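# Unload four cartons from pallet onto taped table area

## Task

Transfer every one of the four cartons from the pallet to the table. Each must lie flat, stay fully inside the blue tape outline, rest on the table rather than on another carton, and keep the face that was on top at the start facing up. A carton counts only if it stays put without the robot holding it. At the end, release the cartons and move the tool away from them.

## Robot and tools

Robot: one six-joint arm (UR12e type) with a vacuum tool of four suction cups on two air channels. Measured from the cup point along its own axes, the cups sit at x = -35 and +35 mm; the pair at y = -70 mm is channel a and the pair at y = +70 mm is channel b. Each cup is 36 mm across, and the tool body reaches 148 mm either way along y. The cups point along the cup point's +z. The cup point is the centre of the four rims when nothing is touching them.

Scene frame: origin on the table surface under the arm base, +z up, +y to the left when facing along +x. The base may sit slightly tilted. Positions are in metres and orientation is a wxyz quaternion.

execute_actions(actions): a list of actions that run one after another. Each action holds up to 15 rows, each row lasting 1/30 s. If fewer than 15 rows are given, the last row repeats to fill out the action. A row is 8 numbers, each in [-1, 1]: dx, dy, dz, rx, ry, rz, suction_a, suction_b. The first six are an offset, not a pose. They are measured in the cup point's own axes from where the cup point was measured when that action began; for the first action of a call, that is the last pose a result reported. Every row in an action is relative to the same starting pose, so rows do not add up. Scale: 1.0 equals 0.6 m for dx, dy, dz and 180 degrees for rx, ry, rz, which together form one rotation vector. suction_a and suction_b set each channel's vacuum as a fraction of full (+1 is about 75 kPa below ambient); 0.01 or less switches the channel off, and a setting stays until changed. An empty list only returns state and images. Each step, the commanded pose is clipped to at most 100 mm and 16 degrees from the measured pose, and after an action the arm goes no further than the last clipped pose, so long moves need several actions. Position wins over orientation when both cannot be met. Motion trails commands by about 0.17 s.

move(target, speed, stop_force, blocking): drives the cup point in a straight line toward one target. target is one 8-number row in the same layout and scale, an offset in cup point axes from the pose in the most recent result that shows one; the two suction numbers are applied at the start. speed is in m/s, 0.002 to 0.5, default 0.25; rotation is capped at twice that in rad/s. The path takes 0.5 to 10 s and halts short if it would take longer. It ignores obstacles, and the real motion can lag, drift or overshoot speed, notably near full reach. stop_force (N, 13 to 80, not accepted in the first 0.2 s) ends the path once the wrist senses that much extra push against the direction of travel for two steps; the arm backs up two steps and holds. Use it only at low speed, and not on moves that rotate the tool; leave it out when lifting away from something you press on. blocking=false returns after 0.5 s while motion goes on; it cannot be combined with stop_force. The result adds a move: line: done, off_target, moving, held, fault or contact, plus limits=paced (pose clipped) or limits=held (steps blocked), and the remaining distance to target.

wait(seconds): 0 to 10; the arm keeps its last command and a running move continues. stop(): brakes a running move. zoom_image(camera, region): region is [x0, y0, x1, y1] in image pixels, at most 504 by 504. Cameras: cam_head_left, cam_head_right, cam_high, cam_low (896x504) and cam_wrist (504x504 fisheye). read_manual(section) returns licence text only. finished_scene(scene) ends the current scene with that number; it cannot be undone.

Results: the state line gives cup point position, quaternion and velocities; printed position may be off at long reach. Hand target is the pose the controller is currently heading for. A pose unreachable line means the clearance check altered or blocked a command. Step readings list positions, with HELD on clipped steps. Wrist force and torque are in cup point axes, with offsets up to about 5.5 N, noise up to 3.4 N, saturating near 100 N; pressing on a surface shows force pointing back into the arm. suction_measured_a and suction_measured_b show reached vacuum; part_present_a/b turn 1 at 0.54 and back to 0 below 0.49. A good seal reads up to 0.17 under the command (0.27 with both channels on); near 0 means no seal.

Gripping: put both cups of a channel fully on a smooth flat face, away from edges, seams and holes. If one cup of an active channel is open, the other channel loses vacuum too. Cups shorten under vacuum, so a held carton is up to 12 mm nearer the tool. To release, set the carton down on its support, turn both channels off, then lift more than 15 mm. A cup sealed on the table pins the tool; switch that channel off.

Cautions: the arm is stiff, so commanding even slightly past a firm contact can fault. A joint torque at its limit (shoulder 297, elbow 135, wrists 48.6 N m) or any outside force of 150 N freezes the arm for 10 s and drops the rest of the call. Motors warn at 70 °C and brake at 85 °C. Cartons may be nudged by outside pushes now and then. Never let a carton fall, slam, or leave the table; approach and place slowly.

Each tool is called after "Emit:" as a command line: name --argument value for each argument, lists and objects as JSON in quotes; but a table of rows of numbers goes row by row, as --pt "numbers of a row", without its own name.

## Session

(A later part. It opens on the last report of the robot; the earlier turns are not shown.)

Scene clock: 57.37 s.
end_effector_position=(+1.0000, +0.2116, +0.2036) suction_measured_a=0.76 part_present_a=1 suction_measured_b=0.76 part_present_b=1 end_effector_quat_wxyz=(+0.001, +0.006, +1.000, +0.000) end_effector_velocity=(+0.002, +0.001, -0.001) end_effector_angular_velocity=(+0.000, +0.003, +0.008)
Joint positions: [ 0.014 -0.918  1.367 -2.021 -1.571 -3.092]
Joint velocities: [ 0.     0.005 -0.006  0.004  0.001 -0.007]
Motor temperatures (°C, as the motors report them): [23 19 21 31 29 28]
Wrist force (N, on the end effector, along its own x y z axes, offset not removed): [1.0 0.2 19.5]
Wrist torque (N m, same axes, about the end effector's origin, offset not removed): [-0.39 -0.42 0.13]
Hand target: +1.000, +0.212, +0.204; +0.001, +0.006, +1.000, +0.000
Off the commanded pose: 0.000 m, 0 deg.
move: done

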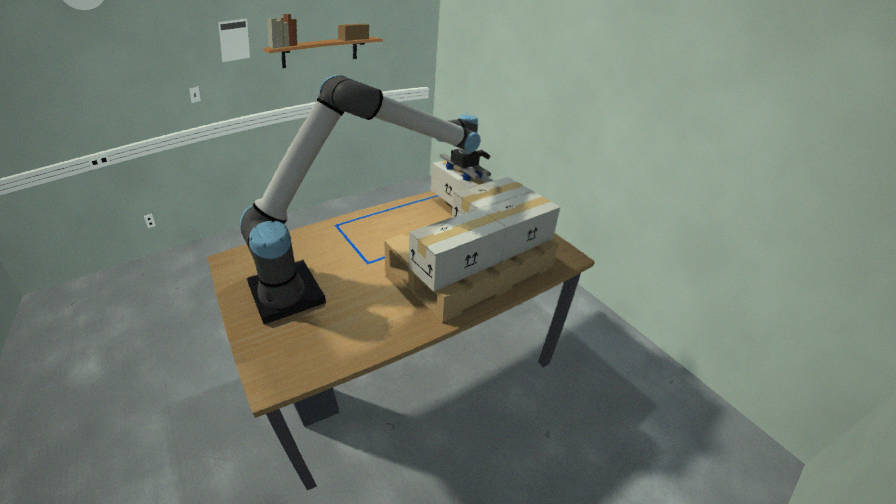

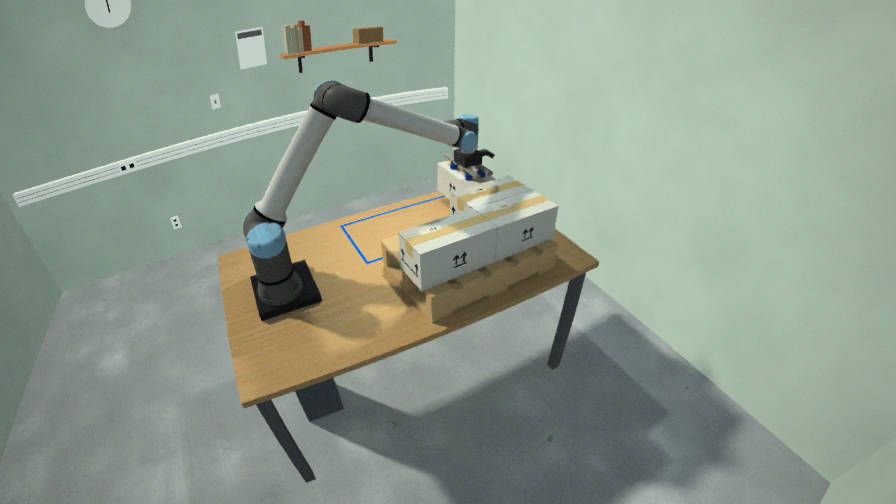

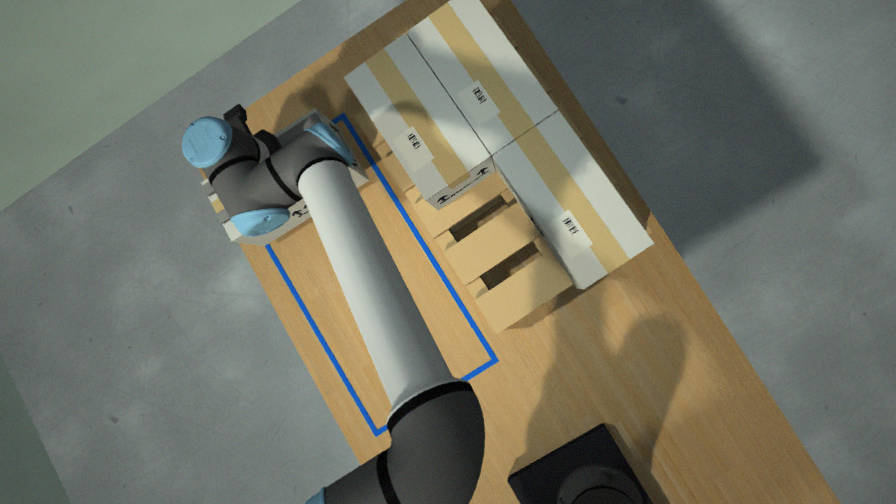

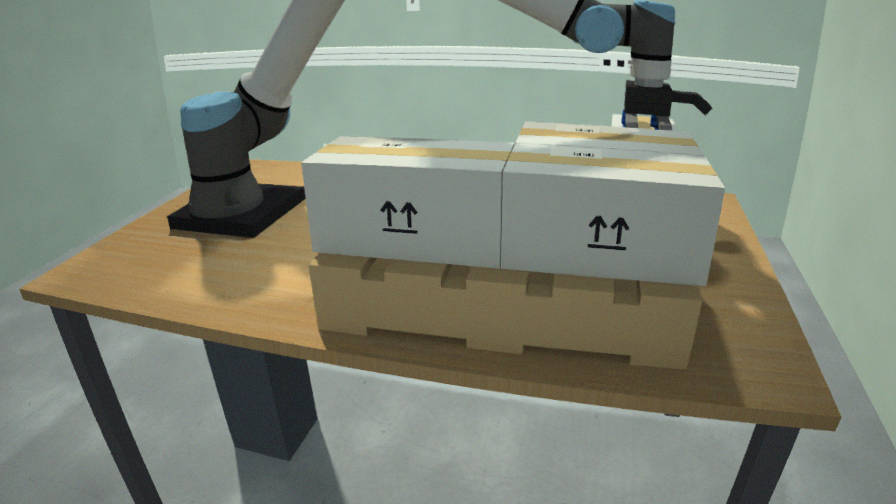

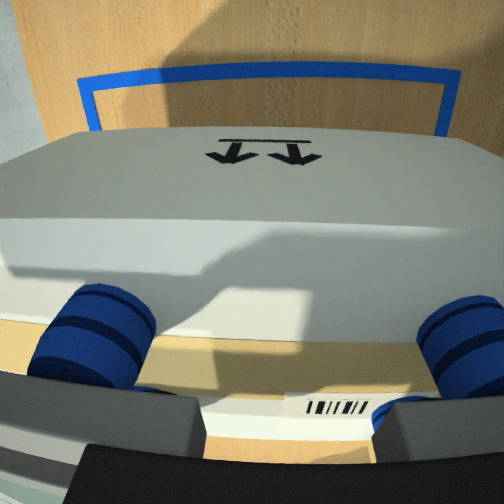

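Emit:
move --target '[-0.03,0,0.082,0,0,-0.011,1,1]' --speed 0.15

Scene clock: 66.93 s.
end_effector_position=(+1.0179, +0.2114, +0.1547) suction_measured_a=0.76 part_present_a=1 suction_measured_b=0.76 part_present_b=1 end_effector_quat_wxyz=(+0.001, -0.011, +1.000, +0.000) end_effector_velocity=(+0.002, -0.002, -0.002) end_effector_angular_velocity=(-0.000, -0.000, -0.000)
Joint positions: [ 0.013 -0.854  1.351 -2.069 -1.571 -3.127]
Joint velocities: [-0.002  0.004 -0.002 -0.002 -0.    -0.002]
Motor temperatures (°C, as the motors report them): [23 19 21 31 29 28]
Wrist force (N, on the end effector, along its own x y z axes, offset not removed): [-1.6 -0.1 21.0]
Wrist torque (N m, same axes, about the end effector's origin, offset not removed): [-0.38 0.09 0.05]
Hand target: +1.018, +0.211, +0.154; +0.001, -0.011, +1.000, +0.000
Off the commanded pose: 0.000 m, 0 deg.
move: done

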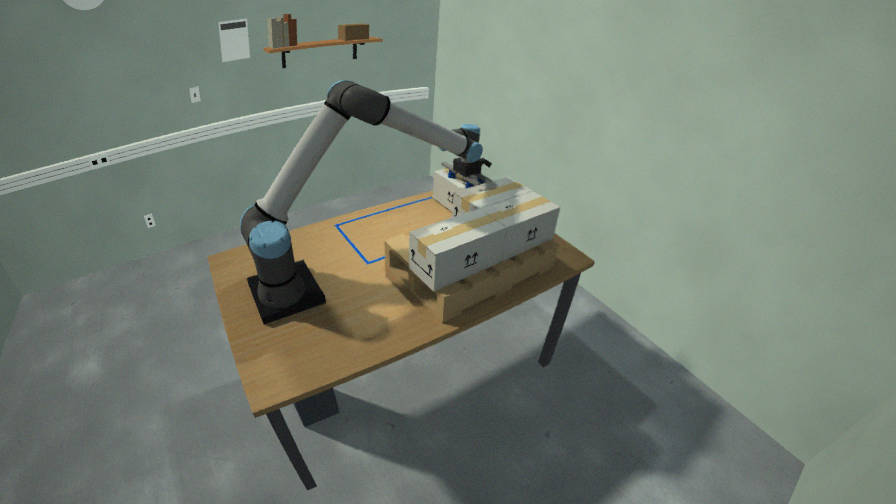

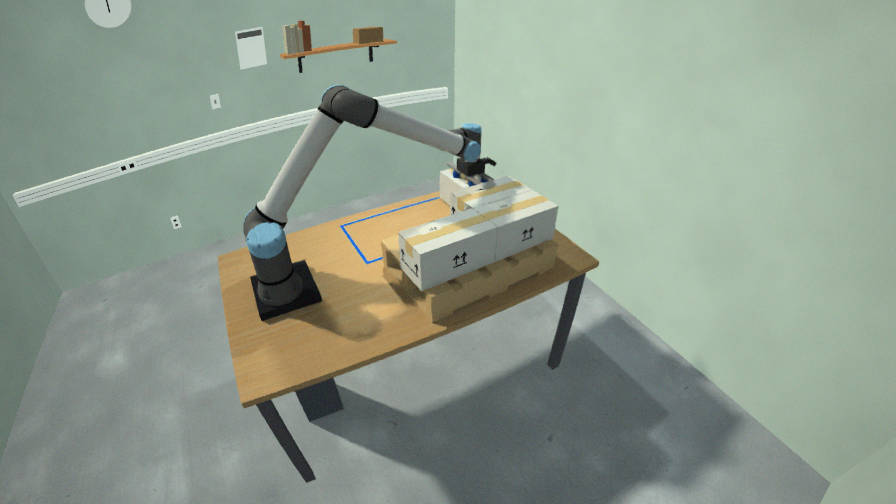

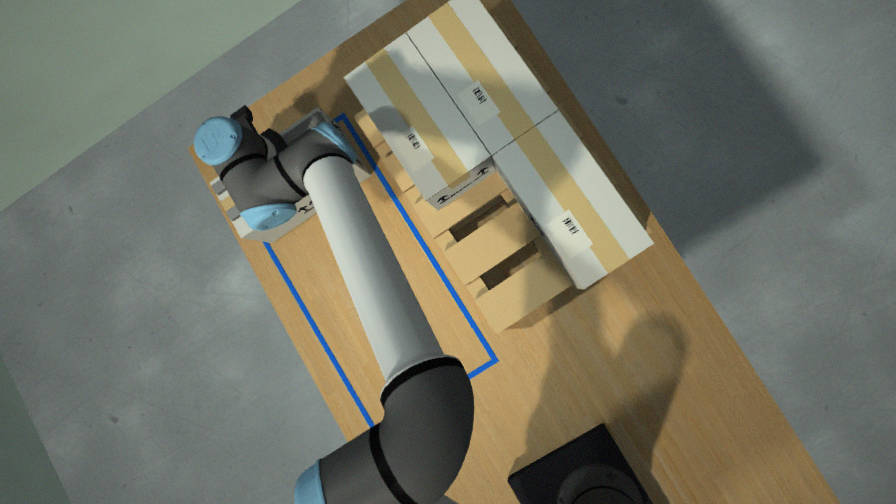

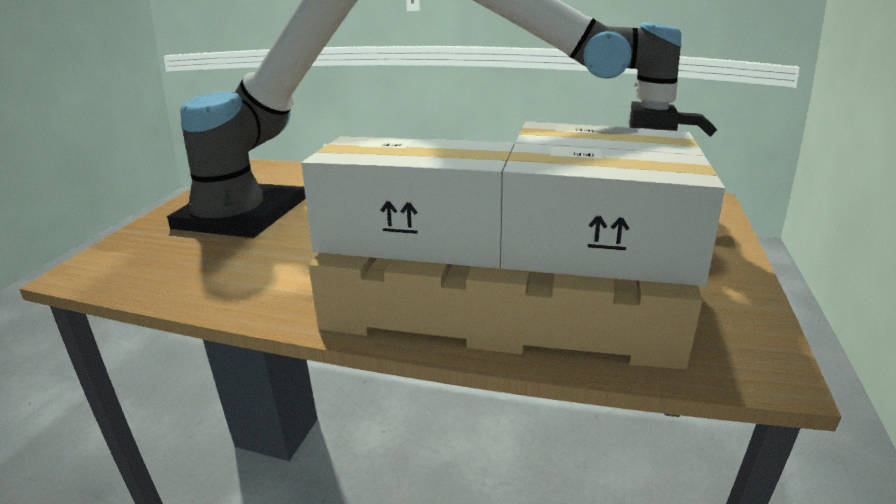

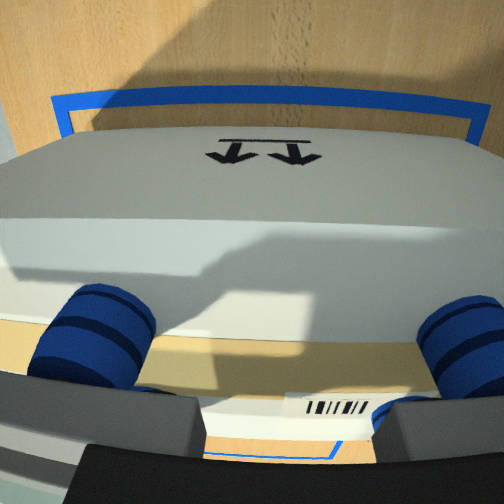

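Well aligned.

Emit:
move --target '[0,0,0.035,0,0,0,1,1]' --speed 0.003 --stop_force 13

Scene clock: 73.87 s.
end_effector_position=(+1.0180, +0.2114, +0.1453) suction_measured_a=0.76 part_present_a=1 suction_measured_b=0.76 part_present_b=1 end_effector_quat_wxyz=(+0.001, -0.011, +1.000, +0.000) end_effector_velocity=(-0.001, -0.001, -0.001) end_effector_angular_velocity=(-0.001, +0.003, -0.000)
Joint positions: [ 0.013 -0.846  1.356 -2.082 -1.571 -3.127]
Joint velocities: [-0.     0.     0.     0.002 -0.001  0.   ]
Motor temperatures (°C, as the motors report them): [23 19 21 31 29 28]
Wrist force (N, on the end effector, along its own x y z axes, offset not removed): [3.8 -1.8 -2.5]
Wrist torque (N m, same axes, about the end effector's origin, offset not removed): [1.27 -0.97 0.42]
Hand target: +1.018, +0.211, +0.146; +0.001, -0.011, +1.000, +0.000
Off the commanded pose: 0.012 m, 0 deg.
move: contact

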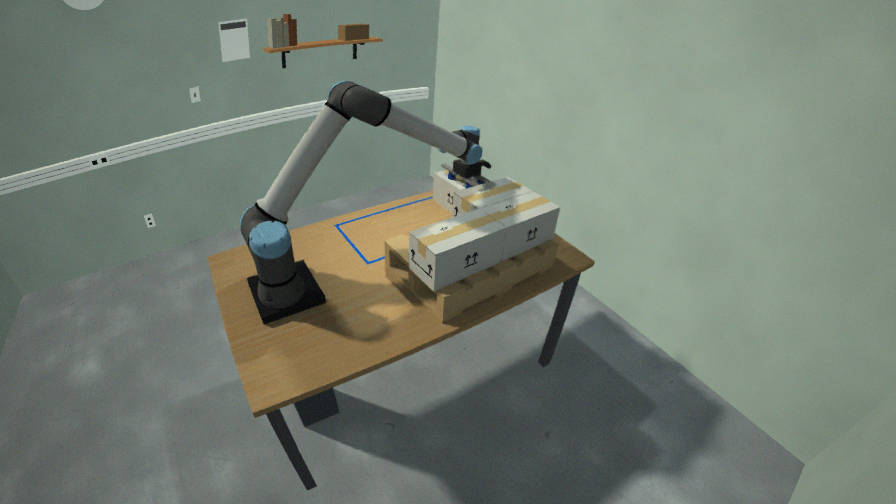

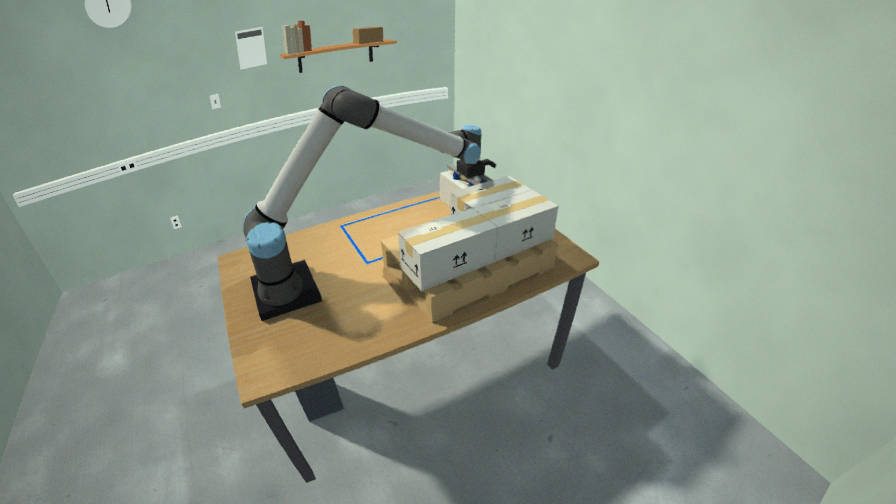

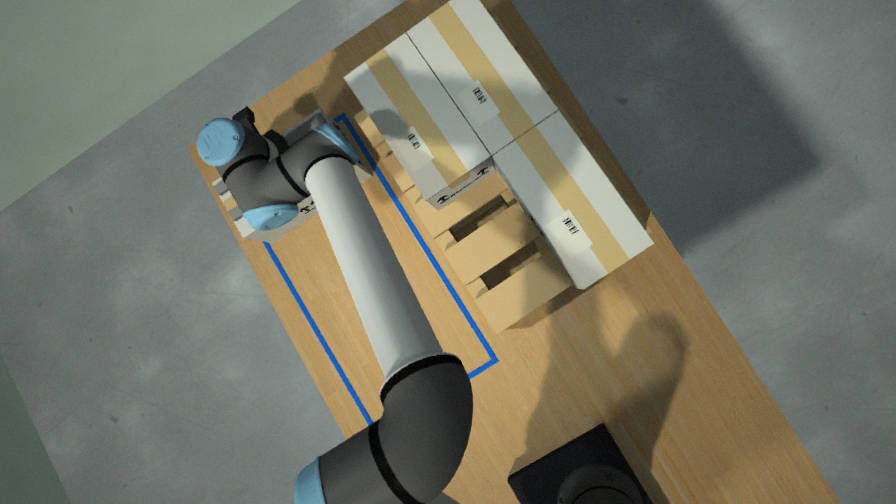

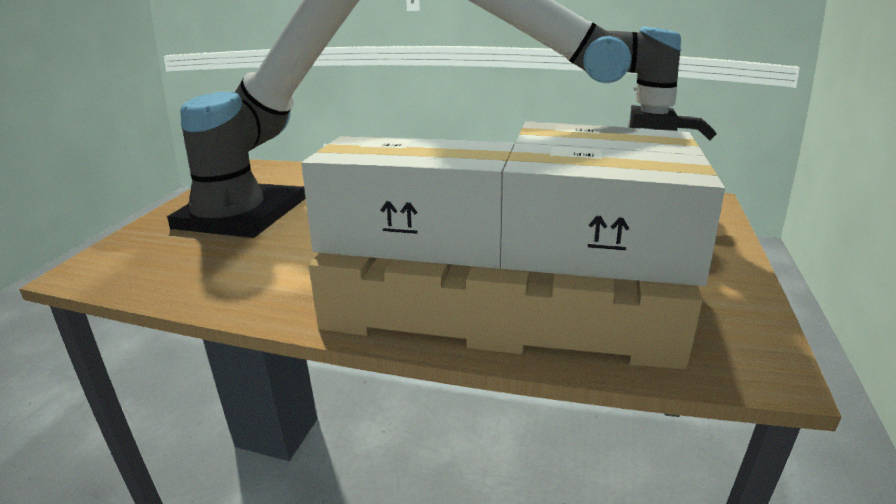

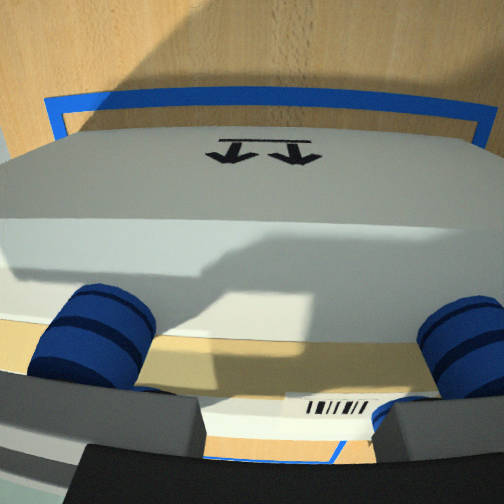

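Emit:
execute_actions --actions '[[[0,0,-0.001,0,0,0,0,0]]]'

Emit:
move --target '[0,0,-0.29,0,0,0,0,0]' --speed 0.45

Emit:
move --target '[0.208,-0.532,0.045,0,0,0.494,0,0]' --speed 0.5

Scene clock: 81.90 s.
end_effector_position=(+1.0181, +0.2114, +0.1462) suction_measured_a=0.01 part_present_a=0 suction_measured_b=0.01 part_present_b=0 end_effector_quat_wxyz=(+0.001, -0.011, +1.000, +0.000) end_effector_velocity=(-0.000, -0.001, -0.002) end_effector_angular_velocity=(-0.001, +0.002, -0.001)
Joint positions: [ 0.013 -0.847  1.356 -2.081 -1.571 -3.127]
Joint velocities: [-0.001  0.001  0.001  0.    -0.001 -0.   ]
Motor temperatures (°C, as the motors report them): [23 19 21 31 29 28]
Wrist force (N, on the end effector, along its own x y z axes, offset not removed): [0.4 -3.2 -47.4]
Wrist torque (N m, same axes, about the end effector's origin, offset not removed): [-0.35 0.24 0.16]
Hand target: +1.018, +0.211, +0.146; +0.001, -0.011, +1.000, +0.000
Off the commanded pose: 0.000 m, 0 deg.
Step readings (end_effector_position):
0: (+1.0180, +0.2114, +0.1455)
1: (+1.0180, +0.2114, +0.1455)
2: (+1.0180, +0.2114, +0.1456)
4: (+1.0183, +0.2114, +0.1463)
8: (+1.0183, +0.2114, +0.1464)
15: end_effector_position above

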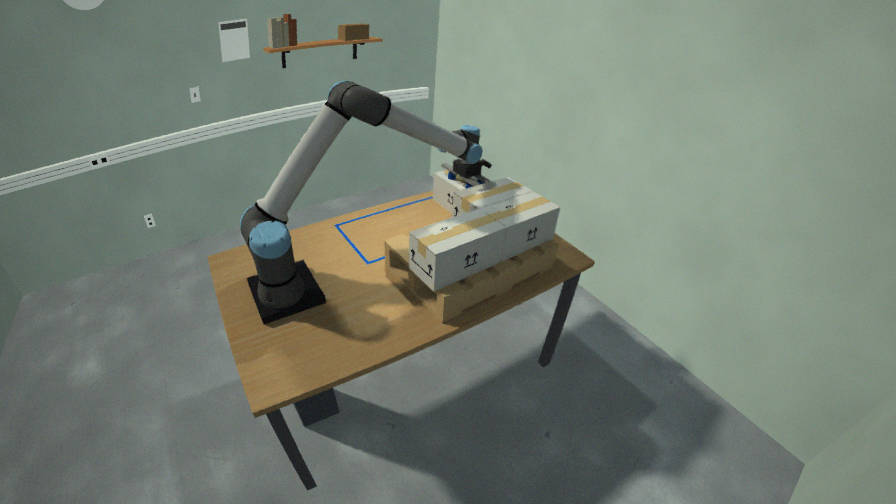

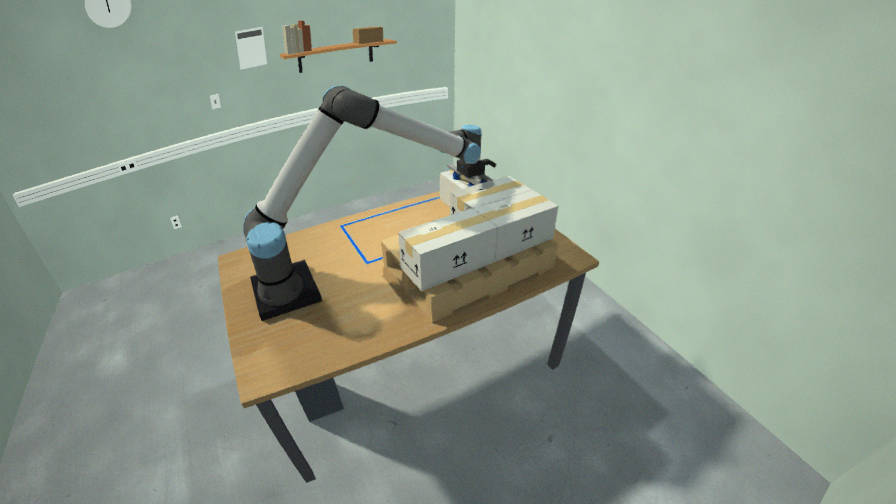

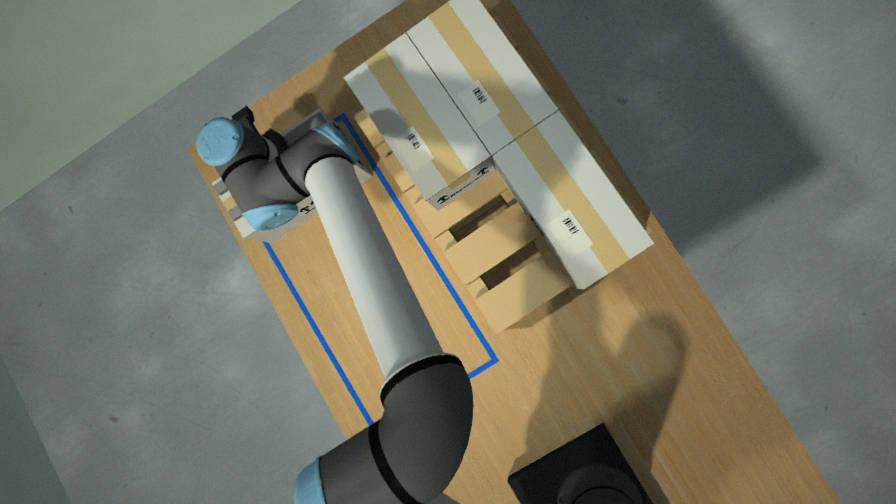

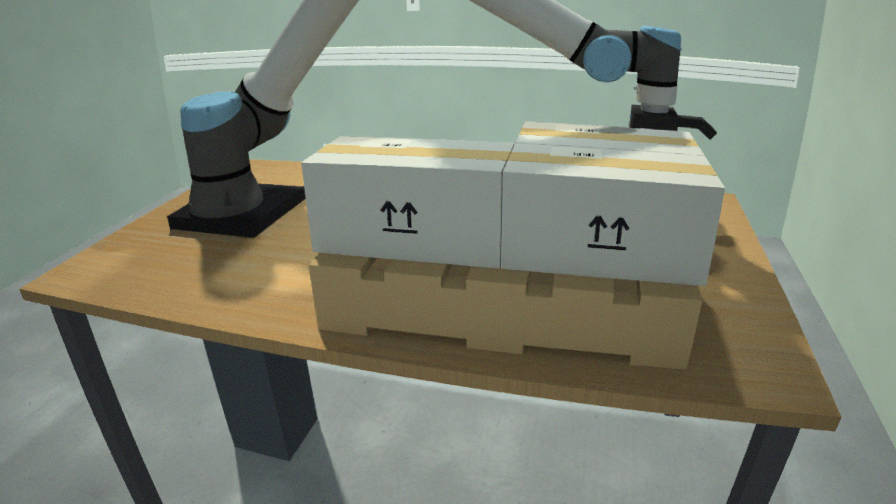

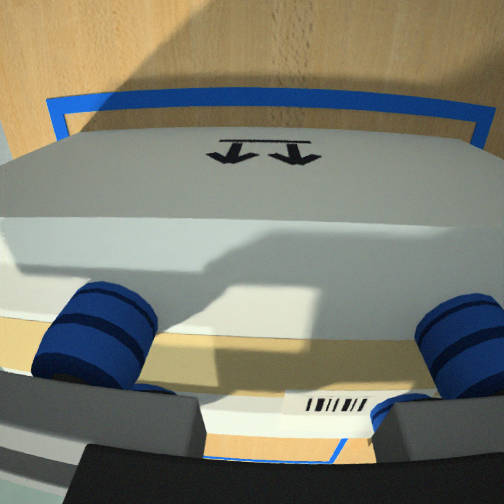

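Scene clock: 83.07 s.
end_effector_position=(+1.0179, +0.2113, +0.3197) suction_measured_a=0.01 part_present_a=0 suction_measured_b=0.01 part_present_b=0 end_effector_quat_wxyz=(+0.001, -0.011, +1.000, +0.000) end_effector_velocity=(-0.000, +0.000, +0.004) end_effector_angular_velocity=(+0.000, +0.000, +0.000)
Joint positions: [ 0.013 -0.958  1.218 -1.832 -1.571 -3.127]
Joint velocities: [ 0.    -0.002 -0.004  0.006  0.    -0.   ]
Motor temperatures (°C, as the motors report them): [23 19 21 31 29 28]
Wrist force (N, on the end effector, along its own x y z axes, offset not removed): [-0.6 -0.4 0.1]
Wrist torque (N m, same axes, about the end effector's origin, offset not removed): [-0.06 -0.05 0.08]
Hand target: +1.018, +0.211, +0.320; +0.001, -0.011, +1.000, +0.000
Off the commanded pose: 0.000 m, 0 deg.
move: done

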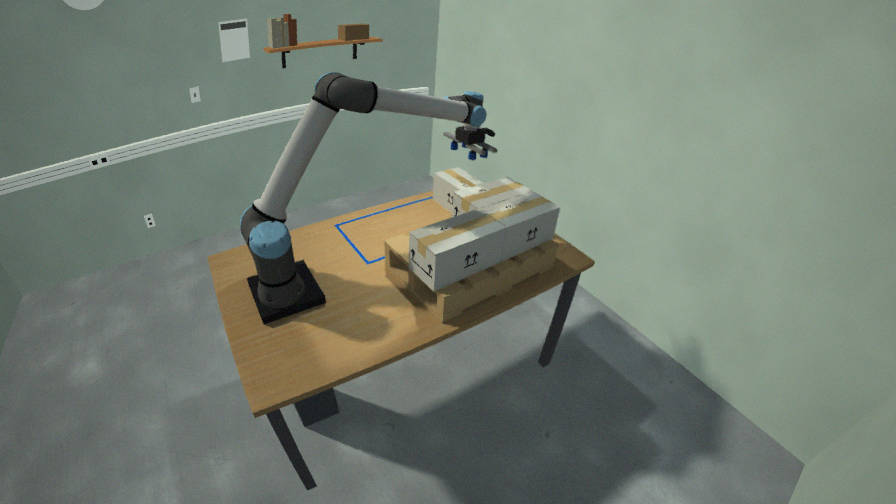

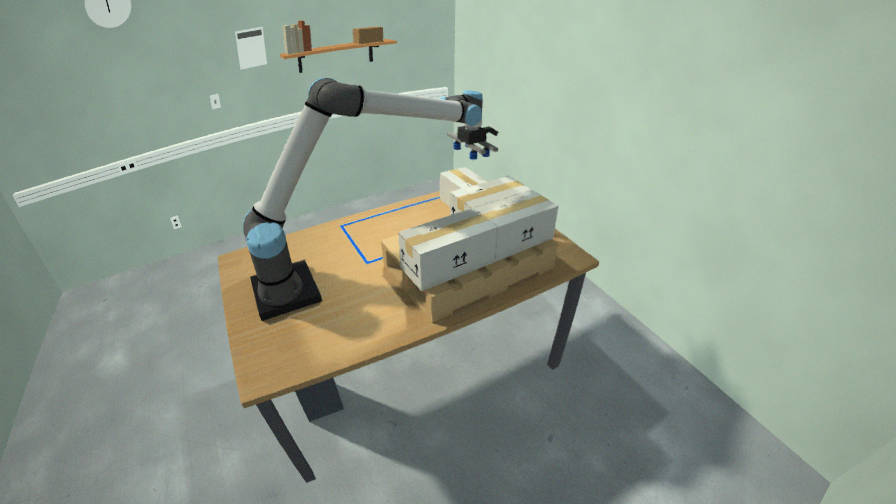

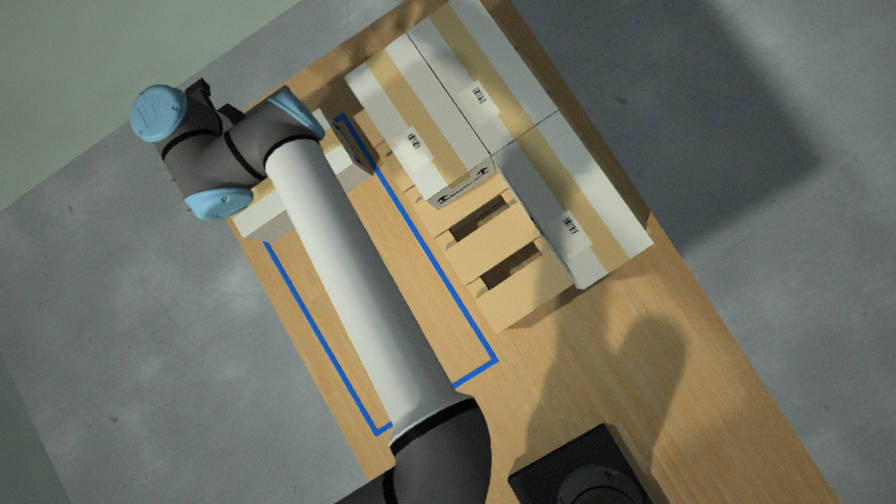

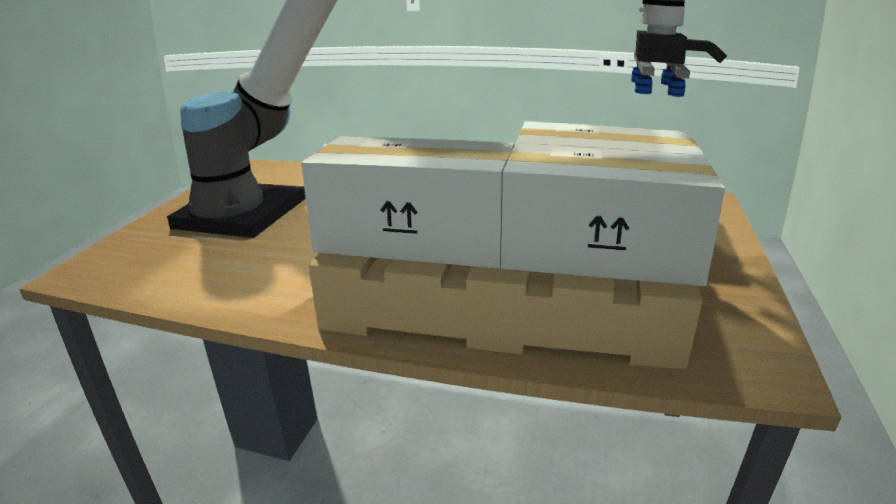

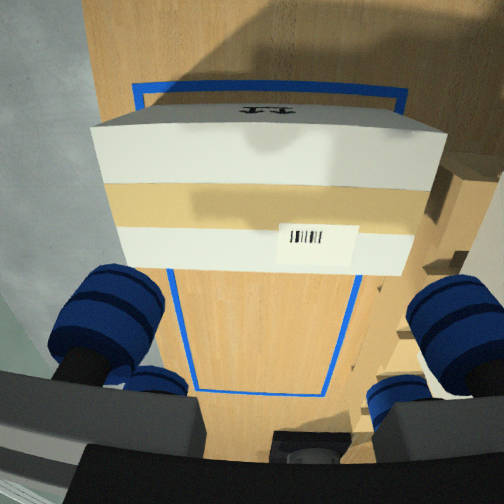

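Scene clock: 85.33 s.
end_effector_position=(+0.9003, -0.1101, +0.2922) suction_measured_a=0.01 part_present_a=0 suction_measured_b=0.01 part_present_b=0 end_effector_quat_wxyz=(+0.000, +0.692, +0.722, +0.001) end_effector_velocity=(-0.001, -0.003, +0.001) end_effector_angular_velocity=(-0.000, -0.001, -0.015)
Joint positions: [-0.338 -1.154  1.574 -1.992 -1.57  -1.928]
Joint velocities: [-0.004 -0.002  0.002 -0.002  0.     0.011]
Motor temperatures (°C, as the motors report them): [23 19 21 31 29 28]
Wrist force (N, on the end effector, along its own x y z axes, offset not removed): [0.2 -1.2 0.5]
Wrist torque (N m, same axes, about the end effector's origin, offset not removed): [-0.22 -0.09 0.14]
Hand target: +0.900, -0.110, +0.292; +0.001, +0.692, +0.721, +0.001
Off the commanded pose: 0.000 m, 0 deg.
move: done

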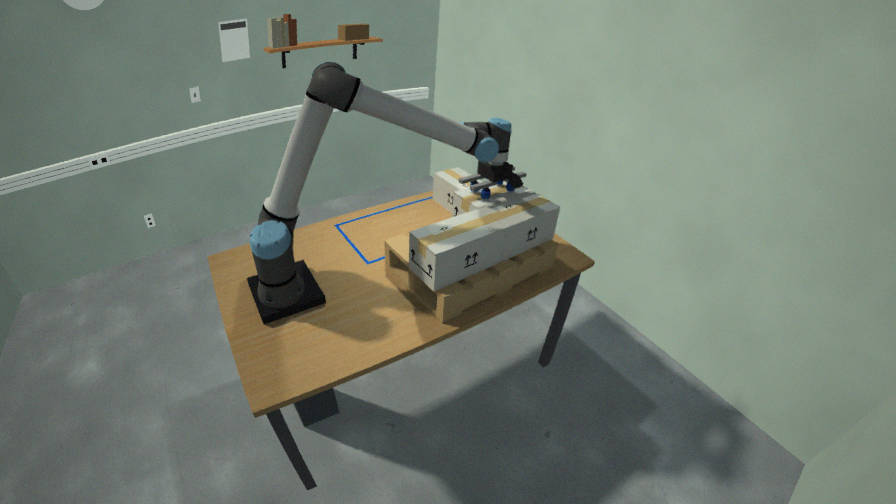

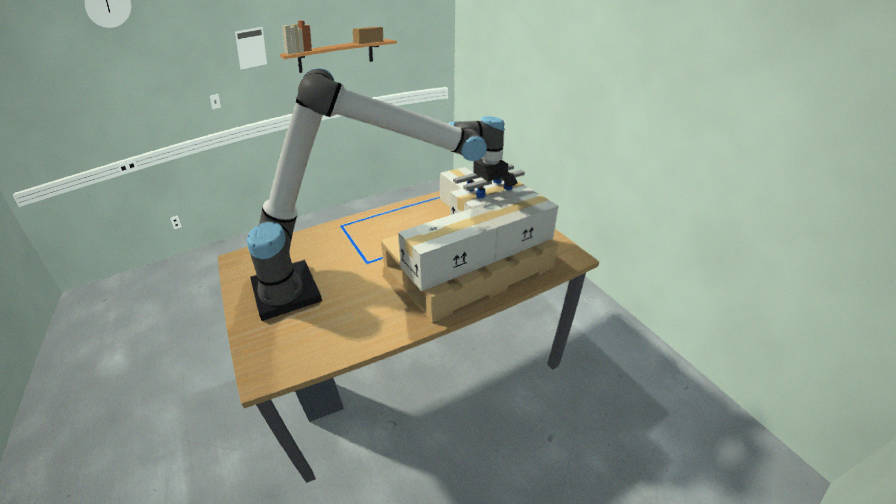

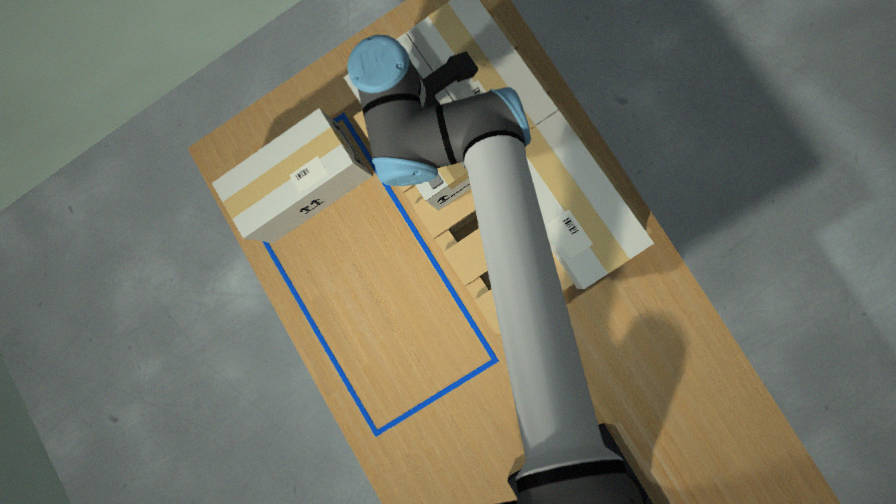

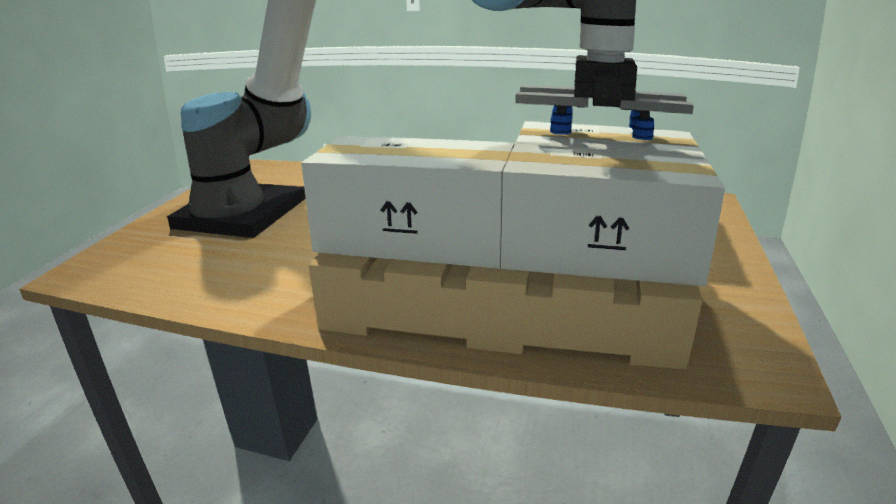

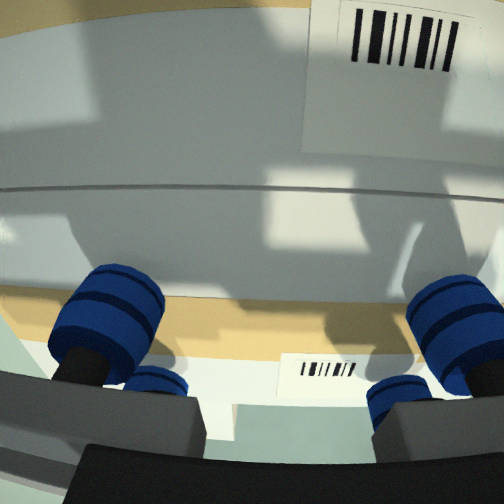

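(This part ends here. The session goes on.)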